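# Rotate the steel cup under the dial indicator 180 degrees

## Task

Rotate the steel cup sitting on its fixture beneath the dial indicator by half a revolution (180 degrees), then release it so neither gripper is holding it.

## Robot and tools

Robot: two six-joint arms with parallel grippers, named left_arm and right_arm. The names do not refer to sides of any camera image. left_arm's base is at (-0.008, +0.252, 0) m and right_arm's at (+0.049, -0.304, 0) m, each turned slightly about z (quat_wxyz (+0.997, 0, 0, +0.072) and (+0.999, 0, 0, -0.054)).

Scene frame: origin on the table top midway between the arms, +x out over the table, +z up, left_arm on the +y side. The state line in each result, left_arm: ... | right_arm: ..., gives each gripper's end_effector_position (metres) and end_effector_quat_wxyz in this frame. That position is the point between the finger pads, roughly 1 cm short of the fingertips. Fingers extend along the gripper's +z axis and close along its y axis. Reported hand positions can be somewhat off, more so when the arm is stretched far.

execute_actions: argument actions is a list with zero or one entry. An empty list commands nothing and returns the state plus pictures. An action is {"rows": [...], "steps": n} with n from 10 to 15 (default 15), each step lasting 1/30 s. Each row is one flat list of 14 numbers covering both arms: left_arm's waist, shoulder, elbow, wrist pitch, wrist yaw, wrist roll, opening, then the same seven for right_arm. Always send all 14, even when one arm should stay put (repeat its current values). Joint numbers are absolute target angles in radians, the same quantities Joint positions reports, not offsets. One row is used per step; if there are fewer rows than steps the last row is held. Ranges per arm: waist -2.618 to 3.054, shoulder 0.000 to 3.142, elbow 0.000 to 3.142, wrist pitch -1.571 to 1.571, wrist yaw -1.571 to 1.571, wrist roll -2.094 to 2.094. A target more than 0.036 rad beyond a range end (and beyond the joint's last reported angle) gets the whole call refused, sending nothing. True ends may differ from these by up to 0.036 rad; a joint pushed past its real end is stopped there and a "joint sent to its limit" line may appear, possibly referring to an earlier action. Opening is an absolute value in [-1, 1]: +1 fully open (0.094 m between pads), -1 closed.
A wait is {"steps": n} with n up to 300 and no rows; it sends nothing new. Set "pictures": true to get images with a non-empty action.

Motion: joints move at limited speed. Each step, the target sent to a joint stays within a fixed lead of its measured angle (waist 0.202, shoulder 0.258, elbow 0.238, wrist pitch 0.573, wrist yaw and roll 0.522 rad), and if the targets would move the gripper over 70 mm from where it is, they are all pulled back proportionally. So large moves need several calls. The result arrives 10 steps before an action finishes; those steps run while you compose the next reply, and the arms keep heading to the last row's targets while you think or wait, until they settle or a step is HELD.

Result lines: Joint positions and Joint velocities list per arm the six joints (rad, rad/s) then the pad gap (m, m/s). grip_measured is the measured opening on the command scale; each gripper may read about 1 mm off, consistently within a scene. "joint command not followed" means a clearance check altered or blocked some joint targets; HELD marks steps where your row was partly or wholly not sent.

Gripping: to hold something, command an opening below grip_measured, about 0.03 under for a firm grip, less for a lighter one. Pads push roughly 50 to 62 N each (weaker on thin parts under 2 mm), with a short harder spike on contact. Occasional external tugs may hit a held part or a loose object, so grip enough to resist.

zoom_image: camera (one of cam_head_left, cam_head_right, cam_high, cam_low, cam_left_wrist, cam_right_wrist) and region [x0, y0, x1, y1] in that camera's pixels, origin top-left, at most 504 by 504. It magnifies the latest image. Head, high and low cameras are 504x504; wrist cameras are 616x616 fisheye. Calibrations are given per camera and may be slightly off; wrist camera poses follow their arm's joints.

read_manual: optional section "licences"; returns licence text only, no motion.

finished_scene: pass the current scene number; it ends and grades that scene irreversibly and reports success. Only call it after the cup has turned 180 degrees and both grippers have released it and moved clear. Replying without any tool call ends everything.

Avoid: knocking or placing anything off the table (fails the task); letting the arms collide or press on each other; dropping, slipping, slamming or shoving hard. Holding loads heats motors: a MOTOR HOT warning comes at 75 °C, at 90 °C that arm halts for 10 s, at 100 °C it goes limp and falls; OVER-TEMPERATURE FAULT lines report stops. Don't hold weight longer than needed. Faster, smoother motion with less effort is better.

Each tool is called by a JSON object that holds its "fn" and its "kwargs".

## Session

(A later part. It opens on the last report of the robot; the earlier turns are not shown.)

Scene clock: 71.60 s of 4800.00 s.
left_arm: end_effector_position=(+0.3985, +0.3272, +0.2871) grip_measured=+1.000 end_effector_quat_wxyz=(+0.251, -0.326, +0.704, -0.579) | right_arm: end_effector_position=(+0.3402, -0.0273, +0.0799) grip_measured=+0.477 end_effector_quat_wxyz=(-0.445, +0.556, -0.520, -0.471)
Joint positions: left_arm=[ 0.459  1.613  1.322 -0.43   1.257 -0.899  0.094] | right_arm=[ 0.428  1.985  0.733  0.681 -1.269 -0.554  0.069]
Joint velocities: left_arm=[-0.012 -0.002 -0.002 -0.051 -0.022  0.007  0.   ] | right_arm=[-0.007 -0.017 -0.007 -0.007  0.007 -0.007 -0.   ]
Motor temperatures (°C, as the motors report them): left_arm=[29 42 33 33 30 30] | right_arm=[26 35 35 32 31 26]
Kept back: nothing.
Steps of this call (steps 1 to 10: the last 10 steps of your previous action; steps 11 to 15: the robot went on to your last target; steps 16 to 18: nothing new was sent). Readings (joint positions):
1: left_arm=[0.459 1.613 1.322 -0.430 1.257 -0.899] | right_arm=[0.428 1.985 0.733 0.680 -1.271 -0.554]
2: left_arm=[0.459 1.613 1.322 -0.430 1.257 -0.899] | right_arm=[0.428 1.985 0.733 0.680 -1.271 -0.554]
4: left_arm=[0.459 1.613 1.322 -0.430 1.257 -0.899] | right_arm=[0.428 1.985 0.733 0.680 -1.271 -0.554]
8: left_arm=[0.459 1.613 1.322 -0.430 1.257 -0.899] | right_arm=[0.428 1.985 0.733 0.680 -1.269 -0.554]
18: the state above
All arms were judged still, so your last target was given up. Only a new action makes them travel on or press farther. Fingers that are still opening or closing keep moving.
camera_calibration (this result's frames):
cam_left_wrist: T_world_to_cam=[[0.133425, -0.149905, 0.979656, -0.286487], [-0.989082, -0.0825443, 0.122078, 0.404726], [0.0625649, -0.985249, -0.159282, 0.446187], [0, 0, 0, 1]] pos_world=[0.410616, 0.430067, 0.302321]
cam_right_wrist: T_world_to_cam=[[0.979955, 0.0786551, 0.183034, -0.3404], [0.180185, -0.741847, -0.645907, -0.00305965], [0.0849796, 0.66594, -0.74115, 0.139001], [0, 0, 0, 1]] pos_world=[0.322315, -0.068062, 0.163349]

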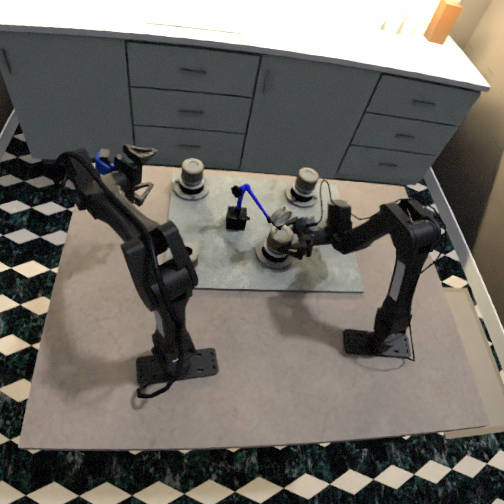

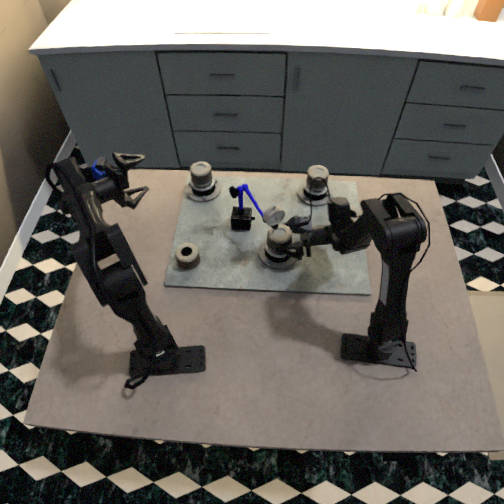

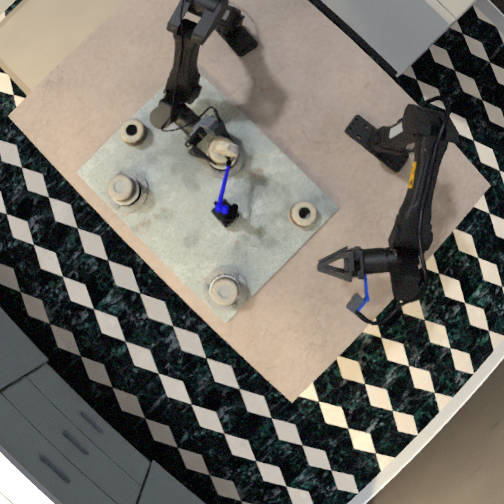

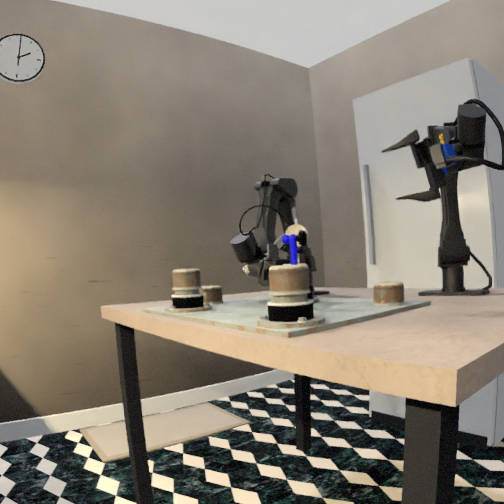

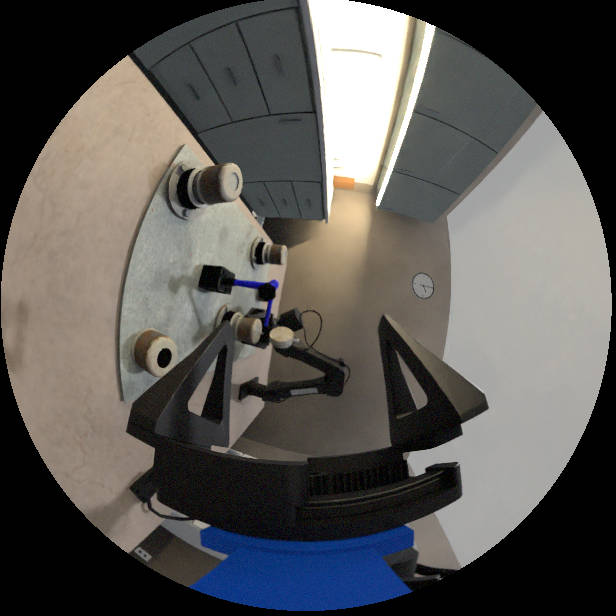

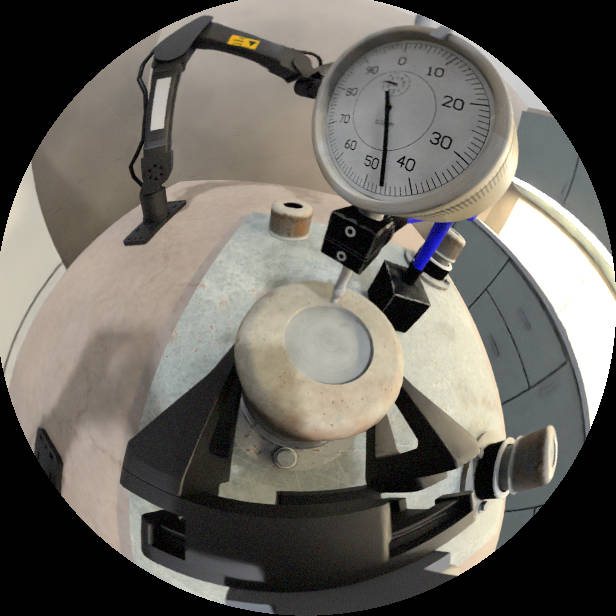

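{"fn": "execute_actions", "kwargs": {"actions": [{"rows": [[0.459,1.6,1.325,-0.426,1.262,-0.893,1,0.430,1.977,0.732,0.688,-1.265,-0.551,0.44],[0.459,1.6,1.325,-0.426,1.262,-0.893,1,0.432,1.971,0.728,0.697,-1.260,-0.548,0.44],[0.459,1.6,1.325,-0.426,1.262,-0.893,1,0.434,1.965,0.724,0.7095,-1.2530,-0.5396,0.44],[0.459,1.6,1.325,-0.426,1.262,-0.893,1,0.436,1.958,0.720,0.7232,-1.2469,-0.5265,0.44],[0.459,1.6,1.325,-0.426,1.262,-0.893,1,0.4365,1.9576,0.7167,0.7453,-1.2384,-0.5075,0.44],[0.459,1.6,1.325,-0.426,1.262,-0.893,1,0.4373,1.9569,0.7094,0.7754,-1.2264,-0.4844,0.44],[0.459,1.6,1.325,-0.426,1.262,-0.893,1,0.4386,1.9553,0.6994,0.8116,-1.2110,-0.4575,0.44],[0.459,1.6,1.325,-0.426,1.262,-0.893,1,0.4405,1.9538,0.6860,0.8528,-1.1919,-0.4274,0.44],[0.459,1.6,1.325,-0.426,1.262,-0.893,1,0.4428,1.9515,0.6700,0.8978,-1.1689,-0.3959,0.44],[0.459,1.6,1.325,-0.426,1.262,-0.893,1,0.4462,1.9494,0.6518,0.9414,-1.1447,-0.3682,0.44],[0.459,1.6,1.325,-0.426,1.262,-0.893,1,0.4504,1.9470,0.6322,0.9814,-1.1200,-0.3432,0.44],[0.459,1.6,1.325,-0.426,1.262,-0.893,1,0.4550,1.9446,0.6135,1.0181,-1.0948,-0.3205,0.44],[0.459,1.6,1.325,-0.426,1.262,-0.893,1,0.4599,1.9421,0.5955,1.0520,-1.0690,-0.2997,0.44],[0.459,1.6,1.325,-0.426,1.262,-0.893,1,0.4653,1.9396,0.5782,1.0835,-1.0427,-0.2805,0.44],[0.459,1.6,1.325,-0.426,1.262,-0.893,1,0.4709,1.9371,0.5616,1.1128,-1.0158,-0.2628,0.44]], "steps": 15}]}}

{"fn": "execute_actions", "kwargs": {"actions": [{"rows": [[0.459,1.6,1.325,-0.426,1.262,-0.893,1,0.4771,1.9346,0.5455,1.1401,-0.9885,-0.2464,0.44],[0.459,1.6,1.325,-0.426,1.262,-0.893,1,0.4835,1.9320,0.5300,1.1656,-0.9606,-0.2311,0.44],[0.459,1.6,1.325,-0.426,1.262,-0.893,1,0.4905,1.9295,0.5150,1.1895,-0.9323,-0.2168,0.44],[0.459,1.6,1.325,-0.426,1.262,-0.893,1,0.4977,1.9269,0.5005,1.2120,-0.9034,-0.2034,0.44],[0.459,1.6,1.325,-0.426,1.262,-0.893,1,0.5055,1.9244,0.4864,1.2332,-0.8740,-0.1909,0.44],[0.459,1.6,1.325,-0.426,1.262,-0.893,1,0.5136,1.9219,0.4728,1.2531,-0.8441,-0.1791,0.44],[0.459,1.6,1.325,-0.426,1.262,-0.893,1,0.5222,1.9194,0.4596,1.2720,-0.8137,-0.1679,0.44],[0.459,1.6,1.325,-0.426,1.262,-0.893,1,0.5311,1.9170,0.4469,1.2898,-0.7829,-0.1573,0.44],[0.459,1.6,1.325,-0.426,1.262,-0.893,1,0.5407,1.9147,0.4346,1.3066,-0.7516,-0.1472,0.44],[0.459,1.6,1.325,-0.426,1.262,-0.893,1,0.5505,1.9125,0.4227,1.3224,-0.7199,-0.1376,0.44],[0.459,1.6,1.325,-0.426,1.262,-0.893,1,0.5609,1.9104,0.4113,1.3374,-0.6877,-0.1284,0.44],[0.459,1.6,1.325,-0.426,1.262,-0.893,1,0.5715,1.9083,0.4003,1.3516,-0.6550,-0.1195,0.44],[0.459,1.6,1.325,-0.426,1.262,-0.893,1,0.5827,1.9063,0.3899,1.3650,-0.6219,-0.1110,0.44],[0.459,1.6,1.325,-0.426,1.262,-0.893,1,0.5941,1.9044,0.3799,1.3775,-0.5884,-0.1028,0.44],[0.459,1.6,1.325,-0.426,1.262,-0.893,1,0.6061,1.9026,0.3704,1.3894,-0.5543,-0.0948,0.44]], "steps": 15}]}}

{"fn": "execute_actions", "kwargs": {"actions": [{"rows": [[0.459,1.6,1.325,-0.426,1.262,-0.893,1,0.6184,1.9009,0.3613,1.4005,-0.5199,-0.0871,0.44],[0.459,1.6,1.325,-0.426,1.262,-0.893,1,0.6313,1.8994,0.3527,1.4108,-0.4851,-0.0797,0.44],[0.459,1.6,1.325,-0.426,1.262,-0.893,1,0.6445,1.8980,0.3446,1.4204,-0.4499,-0.0724,0.44],[0.459,1.6,1.325,-0.426,1.262,-0.893,1,0.6582,1.8966,0.3370,1.4293,-0.4143,-0.0654,0.44],[0.459,1.6,1.325,-0.426,1.262,-0.893,1,0.6721,1.8954,0.3299,1.4374,-0.3785,-0.0585,0.44],[0.459,1.6,1.325,-0.426,1.262,-0.893,1,0.6864,1.8943,0.3233,1.4447,-0.3423,-0.0518,0.44],[0.459,1.6,1.325,-0.426,1.262,-0.893,1,0.7009,1.8933,0.3173,1.4513,-0.3059,-0.0452,0.44],[0.459,1.6,1.325,-0.426,1.262,-0.893,1,0.7158,1.8923,0.3118,1.4572,-0.2690,-0.0387,0.44],[0.459,1.6,1.325,-0.426,1.262,-0.893,1,0.7309,1.8915,0.3069,1.4625,-0.2320,-0.0323,0.44],[0.459,1.6,1.325,-0.426,1.262,-0.893,1,0.7465,1.8908,0.3026,1.4670,-0.1947,-0.0260,0.44],[0.459,1.6,1.325,-0.426,1.262,-0.893,1,0.7622,1.8902,0.2988,1.4709,-0.1573,-0.0197,0.44],[0.459,1.6,1.325,-0.426,1.262,-0.893,1,0.7782,1.8946,0.2956,1.4740,-0.1197,-0.0135,0.44],[0.459,1.6,1.325,-0.426,1.262,-0.893,1,0.7943,1.8990,0.2929,1.4701,-0.0821,-0.0074,0.44],[0.459,1.6,1.325,-0.426,1.262,-0.893,1,0.8106,1.9036,0.2949,1.4655,-0.0444,-0.0013,0.44],[0.459,1.6,1.325,-0.426,1.262,-0.893,1,0.8269,1.9082,0.2974,1.4602,-0.0066,0.0048,0.44]], "steps": 15}]}}

{"fn": "execute_actions", "kwargs": {"actions": [{"rows": [[0.459,1.6,1.325,-0.426,1.262,-0.893,1,0.8433,1.9129,0.3005,1.4540,0.0312,0.0109,0.44],[0.459,1.6,1.325,-0.426,1.262,-0.893,1,0.8597,1.9178,0.3042,1.4472,0.0689,0.0170,0.44],[0.459,1.6,1.325,-0.426,1.262,-0.893,1,0.8761,1.9227,0.3086,1.4396,0.1065,0.0231,0.44],[0.459,1.6,1.325,-0.426,1.262,-0.893,1,0.8925,1.9277,0.3136,1.4313,0.1441,0.0292,0.44],[0.459,1.6,1.325,-0.426,1.262,-0.893,1,0.9088,1.9328,0.3192,1.4223,0.1816,0.0354,0.44],[0.459,1.6,1.325,-0.426,1.262,-0.893,1,0.9251,1.9380,0.3253,1.4188,0.2189,0.0416,0.44],[0.459,1.6,1.325,-0.426,1.262,-0.893,1,0.9412,1.9385,0.3280,1.4147,0.2560,0.0479,0.44],[0.459,1.6,1.325,-0.426,1.262,-0.893,1,0.9572,1.9391,0.3313,1.4098,0.2929,0.0543,0.44],[0.459,1.6,1.325,-0.426,1.262,-0.893,1,0.9730,1.9398,0.3351,1.4042,0.3295,0.0607,0.44],[0.459,1.6,1.325,-0.426,1.262,-0.893,1,0.9886,1.9407,0.3395,1.3980,0.3658,0.0673,0.44],[0.459,1.6,1.325,-0.426,1.262,-0.893,1,1.0038,1.9416,0.3445,1.3911,0.4018,0.0740,0.44],[0.459,1.6,1.325,-0.426,1.262,-0.893,1,1.0189,1.9427,0.3500,1.3834,0.4374,0.0808,0.44],[0.459,1.6,1.325,-0.426,1.262,-0.893,1,1.0336,1.9438,0.3561,1.3751,0.4728,0.0878,0.44],[0.459,1.6,1.325,-0.426,1.262,-0.893,1,1.0480,1.9451,0.3627,1.3660,0.5078,0.0950,0.44],[0.459,1.6,1.325,-0.426,1.262,-0.893,1,1.0621,1.9465,0.3698,1.3561,0.5425,0.1024,0.44]], "steps": 15}]}}

{"fn": "execute_actions", "kwargs": {"actions": [{"rows": [[0.459,1.6,1.325,-0.426,1.262,-0.893,1,1.0759,1.9480,0.3774,1.3456,0.5767,0.1100,0.44],[0.459,1.6,1.325,-0.426,1.262,-0.893,1,1.0892,1.9496,0.3855,1.3344,0.6104,0.1179,0.44],[0.459,1.6,1.325,-0.426,1.262,-0.893,1,1.1023,1.9513,0.3941,1.3225,0.6437,0.1260,0.44],[0.459,1.6,1.325,-0.426,1.262,-0.893,1,1.1147,1.9532,0.4032,1.3098,0.6766,0.1344,0.44],[0.459,1.6,1.325,-0.426,1.262,-0.893,1,1.1269,1.9552,0.4128,1.2963,0.7090,0.1431,0.44],[0.459,1.6,1.325,-0.426,1.262,-0.893,1,1.1385,1.9573,0.4228,1.2822,0.7410,0.1521,0.44],[0.459,1.6,1.325,-0.426,1.262,-0.893,1,1.1499,1.9595,0.4333,1.2672,0.7725,0.1616,0.44],[0.459,1.6,1.325,-0.426,1.262,-0.893,1,1.1607,1.9618,0.4443,1.2514,0.8035,0.1715,0.44],[0.459,1.6,1.325,-0.426,1.262,-0.893,1,1.1713,1.9642,0.4557,1.2346,0.8341,0.1819,0.44],[0.459,1.6,1.325,-0.426,1.262,-0.893,1,1.1813,1.9667,0.4675,1.2170,0.8642,0.1928,0.44],[0.459,1.6,1.325,-0.426,1.262,-0.893,1,1.1910,1.9692,0.4798,1.1984,0.8938,0.2043,0.44],[0.459,1.6,1.325,-0.426,1.262,-0.893,1,1.2001,1.9718,0.4924,1.1787,0.9229,0.2166,0.44],[0.459,1.6,1.325,-0.426,1.262,-0.893,1,1.2089,1.9745,0.5055,1.1577,0.9515,0.2296,0.44],[0.459,1.6,1.325,-0.426,1.262,-0.893,1,1.2171,1.9773,0.5190,1.1356,0.9797,0.2434,0.44],[0.459,1.6,1.325,-0.426,1.262,-0.893,1,1.2250,1.9802,0.5329,1.1137,1.0034,0.2562,0.44]], "steps": 15}]}}

{"fn": "execute_actions", "kwargs": {"actions": [{"rows": [[0.459,1.6,1.325,-0.426,1.262,-0.893,1,1.2324,1.9830,0.5472,1.0943,1.0228,0.2674,0.44],[0.459,1.6,1.325,-0.426,1.262,-0.893,1,1.2385,1.9855,0.5599,1.0777,1.0382,0.2766,0.44],[0.459,1.6,1.325,-0.426,1.262,-0.893,1,1.2432,1.9876,0.5707,1.0642,1.0496,0.2840,0.44],[0.459,1.6,1.325,-0.426,1.262,-0.893,1,1.2469,1.9892,0.5794,1.0544,1.0572,0.2889,0.44],[0.459,1.6,1.325,-0.426,1.262,-0.893,1,1.2496,1.9905,0.5862,1.0485,1.0610,0.2913,0.44],[0.459,1.6,1.325,-0.426,1.262,-0.893,1,1.2514,1.9913,0.5907,1.0466,1.0610,0.2913,0.44],[0.459,1.6,1.325,-0.426,1.262,-0.893,1,1.2523,1.9917,0.5929,1.0466,1.0610,0.2913,0.44]], "steps": 12}]}}

{"fn": "execute_actions", "kwargs": {"actions": [{"steps": 14}], "pictures": true}}

Scene clock: 92.30 s of 4800.00 s.
left_arm: end_effector_position=(+0.3985, +0.3272, +0.2871) grip_measured=+1.000 end_effector_quat_wxyz=(+0.251, -0.326, +0.704, -0.579) | right_arm: end_effector_position=(+0.3409, -0.0273, +0.0801) grip_measured=+0.477 end_effector_quat_wxyz=(-0.446, +0.555, -0.521, -0.470)
Joint positions: left_arm=[ 0.459  1.613  1.322 -0.43   1.257 -0.899  0.094] | right_arm=[ 0.428  1.985  0.731  0.692 -1.265 -0.546  0.069]
Joint velocities: left_arm=[-0.007 -0.002 -0.007  0.022 -0.051 -0.007  0.   ] | right_arm=[-0.012  0.037 -0.12   0.227  0.066  0.125 -0.   ]
Motor temperatures (°C, as the motors report them): left_arm=[29 41 33 34 31 30] | right_arm=[26 36 34 32 31 26]
Steps of this call (steps 1 to 90: nothing new was sent; then 17.53 s passed at rest; steps 91 to 95: the first 5 steps of this action). Readings (joint positions):
91: left_arm=[0.459 1.613 1.322 -0.430 1.257 -0.899] | right_arm=[0.428 1.985 0.733 0.682 -1.269 -0.554]
92: left_arm=[0.459 1.613 1.322 -0.430 1.257 -0.899] | right_arm=[0.428 1.985 0.733 0.682 -1.268 -0.554]
94: left_arm=[0.459 1.613 1.322 -0.430 1.257 -0.899] | right_arm=[0.428 1.985 0.733 0.686 -1.267 -0.550]
95: the state above

Scene clock: 92.80 s of 4800.00 s.
left_arm: end_effector_position=(+0.3985, +0.3272, +0.2871) grip_measured=+1.000 end_effector_quat_wxyz=(+0.251, -0.326, +0.704, -0.579) | right_arm: end_effector_position=(+0.3406, -0.0273, +0.0789) grip_measured=+0.477 end_effector_quat_wxyz=(-0.497, +0.490, -0.585, -0.413)
Joint positions: left_arm=[ 0.459  1.613  1.322 -0.43   1.257 -0.899  0.094] | right_arm=[ 0.483  1.955  0.528  1.121 -0.995 -0.264  0.069]
Joint velocities: left_arm=[-0.002 -0.002 -0.012 -0.022  0.007 -0.066  0.   ] | right_arm=[ 0.198 -0.051 -0.437  0.784  0.828  0.432  0.   ]
Motor temperatures (°C, as the motors report them): left_arm=[29 41 33 34 31 30] | right_arm=[26 36 34 32 31 26]
Steps of this call (steps 1 to 10: the last 10 steps of your previous action; steps 11 to 15: the first 5 steps of this action). Readings (joint positions):
11: left_arm=[0.459 1.613 1.322 -0.430 1.257 -0.899] | right_arm=[0.458 1.965 0.590 1.006 -1.100 -0.337]
12: left_arm=[0.459 1.613 1.322 -0.430 1.257 -0.899] | right_arm=[0.464 1.962 0.574 1.037 -1.074 -0.317]
14: left_arm=[0.459 1.613 1.322 -0.430 1.257 -0.899] | right_arm=[0.476 1.957 0.543 1.094 -1.022 -0.281]
15: the state above

Scene clock: 93.30 s of 4800.00 s.
left_arm: end_effector_position=(+0.3985, +0.3272, +0.2871) grip_measured=+1.000 end_effector_quat_wxyz=(+0.251, -0.326, +0.704, -0.579) | right_arm: end_effector_position=(+0.3423, -0.0274, +0.0785) grip_measured=+0.477 end_effector_quat_wxyz=(+0.558, -0.388, +0.657, +0.326)
Joint positions: left_arm=[ 0.459  1.613  1.322 -0.43   1.257 -0.899  0.094] | right_arm=[ 0.638  1.927  0.359  1.377 -0.525 -0.102  0.069]
Joint velocities: left_arm=[-0.007  0.012  0.012 -0.051  0.007 -0.037  0.   ] | right_arm=[ 0.383 -0.046 -0.217  0.344  0.96   0.212  0.001]
Motor temperatures (°C, as the motors report them): left_arm=[29 41 33 34 31 30] | right_arm=[26 36 34 33 31 26]
Steps of this call (steps 1 to 10: the last 10 steps of your previous action; steps 11 to 15: the first 5 steps of this action). Readings (joint positions):
11: left_arm=[0.459 1.613 1.322 -0.430 1.257 -0.899] | right_arm=[0.587 1.933 0.394 1.329 -0.660 -0.135]
12: left_arm=[0.459 1.613 1.322 -0.430 1.257 -0.899] | right_arm=[0.600 1.931 0.384 1.342 -0.627 -0.126]
14: left_arm=[0.459 1.613 1.322 -0.430 1.257 -0.899] | right_arm=[0.625 1.928 0.367 1.366 -0.559 -0.110]
15: the state above

Scene clock: 93.80 s of 4800.00 s.
left_arm: end_effector_position=(+0.3985, +0.3272, +0.2871) grip_measured=+1.000 end_effector_quat_wxyz=(+0.251, -0.326, +0.704, -0.579) | right_arm: end_effector_position=(+0.3451, -0.0276, +0.0783) grip_measured=+0.477 end_effector_quat_wxyz=(+0.604, -0.276, +0.711, +0.230)
Joint positions: left_arm=[ 0.459  1.613  1.322 -0.43   1.257 -0.899  0.094] | right_arm=[ 0.866  1.921  0.308  1.447  0.023 -0.003  0.069]
Joint velocities: left_arm=[-0.017 -0.012  0.007 -0.007  0.037  0.022  0.   ] | right_arm=[ 0.471 -0.012  0.002  0.007  1.077  0.168  0.   ]
Motor temperatures (°C, as the motors report them): left_arm=[29 41 33 34 31 30] | right_arm=[26 36 34 33 31 26]
Steps of this call (steps 1 to 10: the last 10 steps of your previous action; steps 11 to 15: the first 5 steps of this action). Readings (joint positions):
11: left_arm=[0.459 1.613 1.322 -0.430 1.257 -0.899] | right_arm=[0.802 1.921 0.309 1.445 -0.126 -0.028]
12: left_arm=[0.459 1.613 1.322 -0.430 1.257 -0.899] | right_arm=[0.818 1.921 0.308 1.446 -0.089 -0.021]
14: left_arm=[0.459 1.613 1.322 -0.430 1.257 -0.899] | right_arm=[0.850 1.921 0.308 1.447 -0.015 -0.009]
15: the state above

Scene clock: 94.30 s of 4800.00 s.
left_arm: end_effector_position=(+0.3985, +0.3272, +0.2871) grip_measured=+1.000 end_effector_quat_wxyz=(+0.251, -0.326, +0.704, -0.579) | right_arm: end_effector_position=(+0.3465, -0.0290, +0.0780) grip_measured=+0.477 end_effector_quat_wxyz=(+0.632, -0.157, +0.748, +0.127)
Joint positions: left_arm=[ 0.459  1.613  1.322 -0.43   1.257 -0.899  0.094] | right_arm=[1.089 1.931 0.379 1.351 0.566 0.099 0.069]
Joint velocities: left_arm=[-0.002 -0.017 -0.027 -0.081 -0.022 -0.007  0.   ] | right_arm=[ 0.369  0.051  0.256 -0.33   0.945  0.198  0.   ]
Motor temperatures (°C, as the motors report them): left_arm=[29 41 33 34 31 30] | right_arm=[26 36 34 33 31 26]
Steps of this call (steps 1 to 10: the last 10 steps of your previous action; steps 11 to 15: the first 5 steps of this action). Readings (joint positions):
11: left_arm=[0.459 1.613 1.322 -0.430 1.257 -0.899] | right_arm=[1.036 1.921 0.348 1.386 0.427 0.069]
12: left_arm=[0.459 1.613 1.322 -0.430 1.257 -0.899] | right_arm=[1.049 1.923 0.355 1.376 0.461 0.077]
14: left_arm=[0.459 1.613 1.322 -0.430 1.257 -0.899] | right_arm=[1.076 1.928 0.371 1.361 0.531 0.091]
15: the state above

Scene clock: 94.70 s of 4800.00 s.
left_arm: end_effector_position=(+0.3985, +0.3272, +0.2871) grip_measured=+1.000 end_effector_quat_wxyz=(+0.251, -0.326, +0.704, -0.579) | right_arm: end_effector_position=(+0.3480, -0.0298, +0.0778) grip_measured=+0.477 end_effector_quat_wxyz=(+0.644, -0.060, +0.761, +0.044)
Joint positions: left_arm=[ 0.459  1.613  1.322 -0.43   1.257 -0.899  0.094] | right_arm=[1.208 1.962 0.516 1.164 0.933 0.22  0.069]
Joint velocities: left_arm=[-0.012  0.002  0.007 -0.051 -0.022  0.007  0.   ] | right_arm=[ 0.212  0.076  0.374 -0.505  0.711  0.286 -0.   ]
Motor temperatures (°C, as the motors report them): left_arm=[29 41 33 34 31 30] | right_arm=[26 36 34 33 31 26]
Steps of this call (steps 1 to 10: the last 10 steps of your previous action; steps 11 to 12: the first 2 steps of this action). Readings (joint positions):
11: left_arm=[0.459 1.613 1.322 -0.430 1.257 -0.899] | right_arm=[1.201 1.959 0.503 1.183 0.907 0.208]
12: the state above

Scene clock: 95.17 s of 4800.00 s.
left_arm: end_effector_position=(+0.3985, +0.3272, +0.2871) grip_measured=+1.000 end_effector_quat_wxyz=(+0.251, -0.326, +0.704, -0.579) | right_arm: end_effector_position=(+0.3483, -0.0305, +0.0775) grip_measured=+0.477 end_effector_quat_wxyz=(+0.646, -0.027, +0.763, +0.016)
Joint positions: left_arm=[ 0.459  1.613  1.322 -0.43   1.257 -0.899  0.094] | right_arm=[1.234 1.974 0.573 1.066 1.04  0.28  0.069]
Joint velocities: left_arm=[-0.002 -0.007  0.027 -0.037  0.022  0.022  0.   ] | right_arm=[ 0.007 -0.012  0.002  0.037  0.051 -0.022  0.   ]
Motor temperatures (°C, as the motors report them): left_arm=[29 41 33 34 31 30] | right_arm=[26 36 34 33 31 26]
Kept back: nothing.
Steps of this call (steps 1 to 10: the last 10 steps of your previous action; steps 11 to 14: the robot went on to your last target). Readings (joint positions):
1: left_arm=[0.459 1.613 1.322 -0.430 1.257 -0.899] | right_arm=[1.214 1.965 0.528 1.146 0.957 0.231]
2: left_arm=[0.459 1.613 1.322 -0.430 1.257 -0.899] | right_arm=[1.219 1.968 0.539 1.128 0.978 0.241]
4: left_arm=[0.459 1.613 1.322 -0.430 1.257 -0.899] | right_arm=[1.227 1.972 0.556 1.101 1.009 0.257]
8: left_arm=[0.459 1.613 1.322 -0.430 1.257 -0.899] | right_arm=[1.232 1.974 0.570 1.075 1.035 0.274]
14: the state above
camera_calibration (this result's frames):
cam_left_wrist: T_world_to_cam=[[0.133425, -0.149905, 0.979656, -0.286487], [-0.989082, -0.0825443, 0.122078, 0.404726], [0.0625649, -0.985249, -0.159282, 0.446187], [0, 0, 0, 1]] pos_world=[0.410616, 0.430067, 0.302321]
cam_right_wrist: T_world_to_cam=[[0.0784023, -0.978782, 0.189311, -0.066347], [-0.745273, -0.18367, -0.640963, 0.330521], [0.662134, -0.0908354, -0.74386, -0.0851994], [0, 0, 0, 1]] pos_world=[0.307944, -0.0119717, 0.161036]

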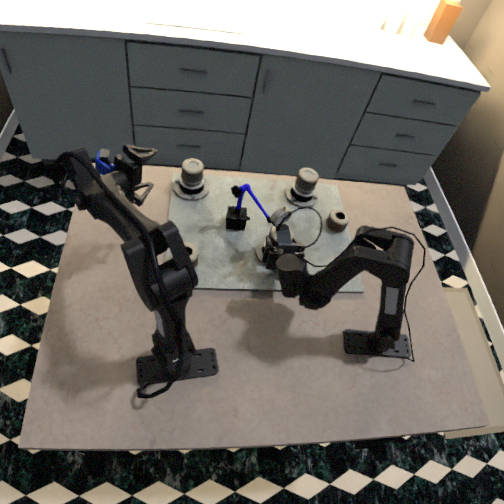

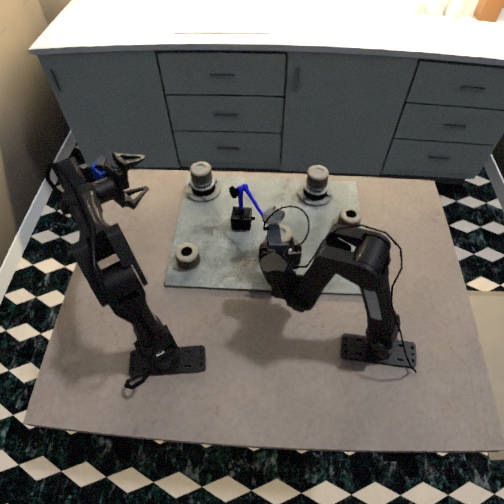

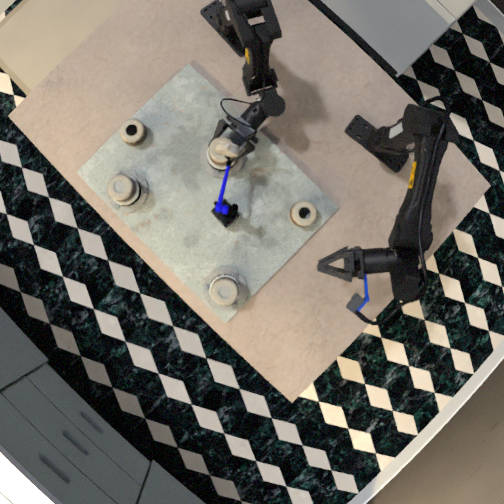

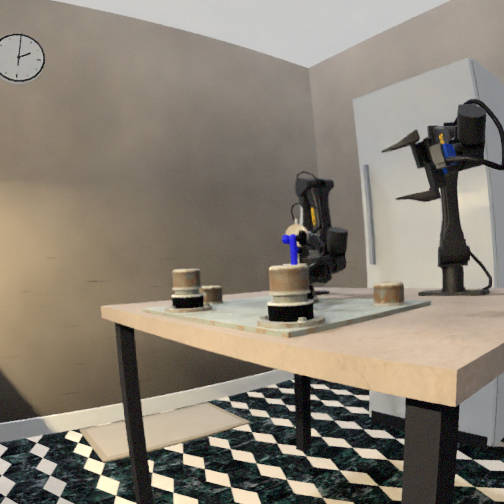

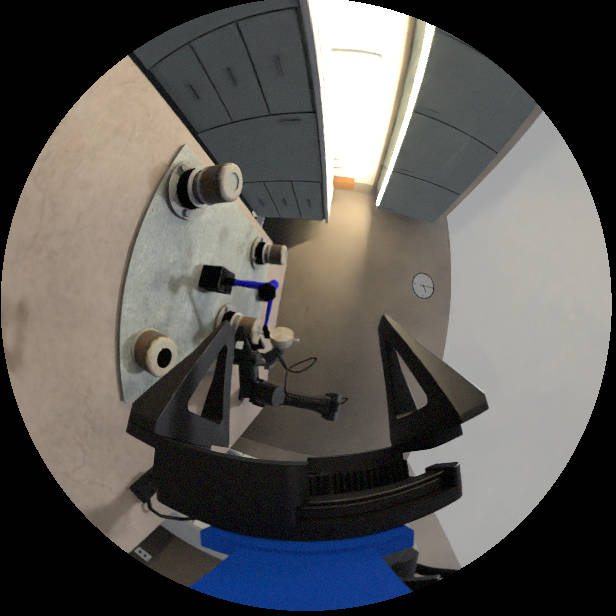

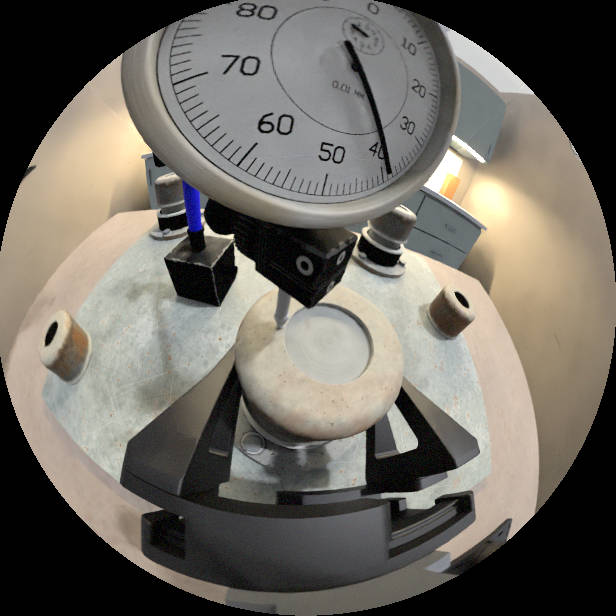

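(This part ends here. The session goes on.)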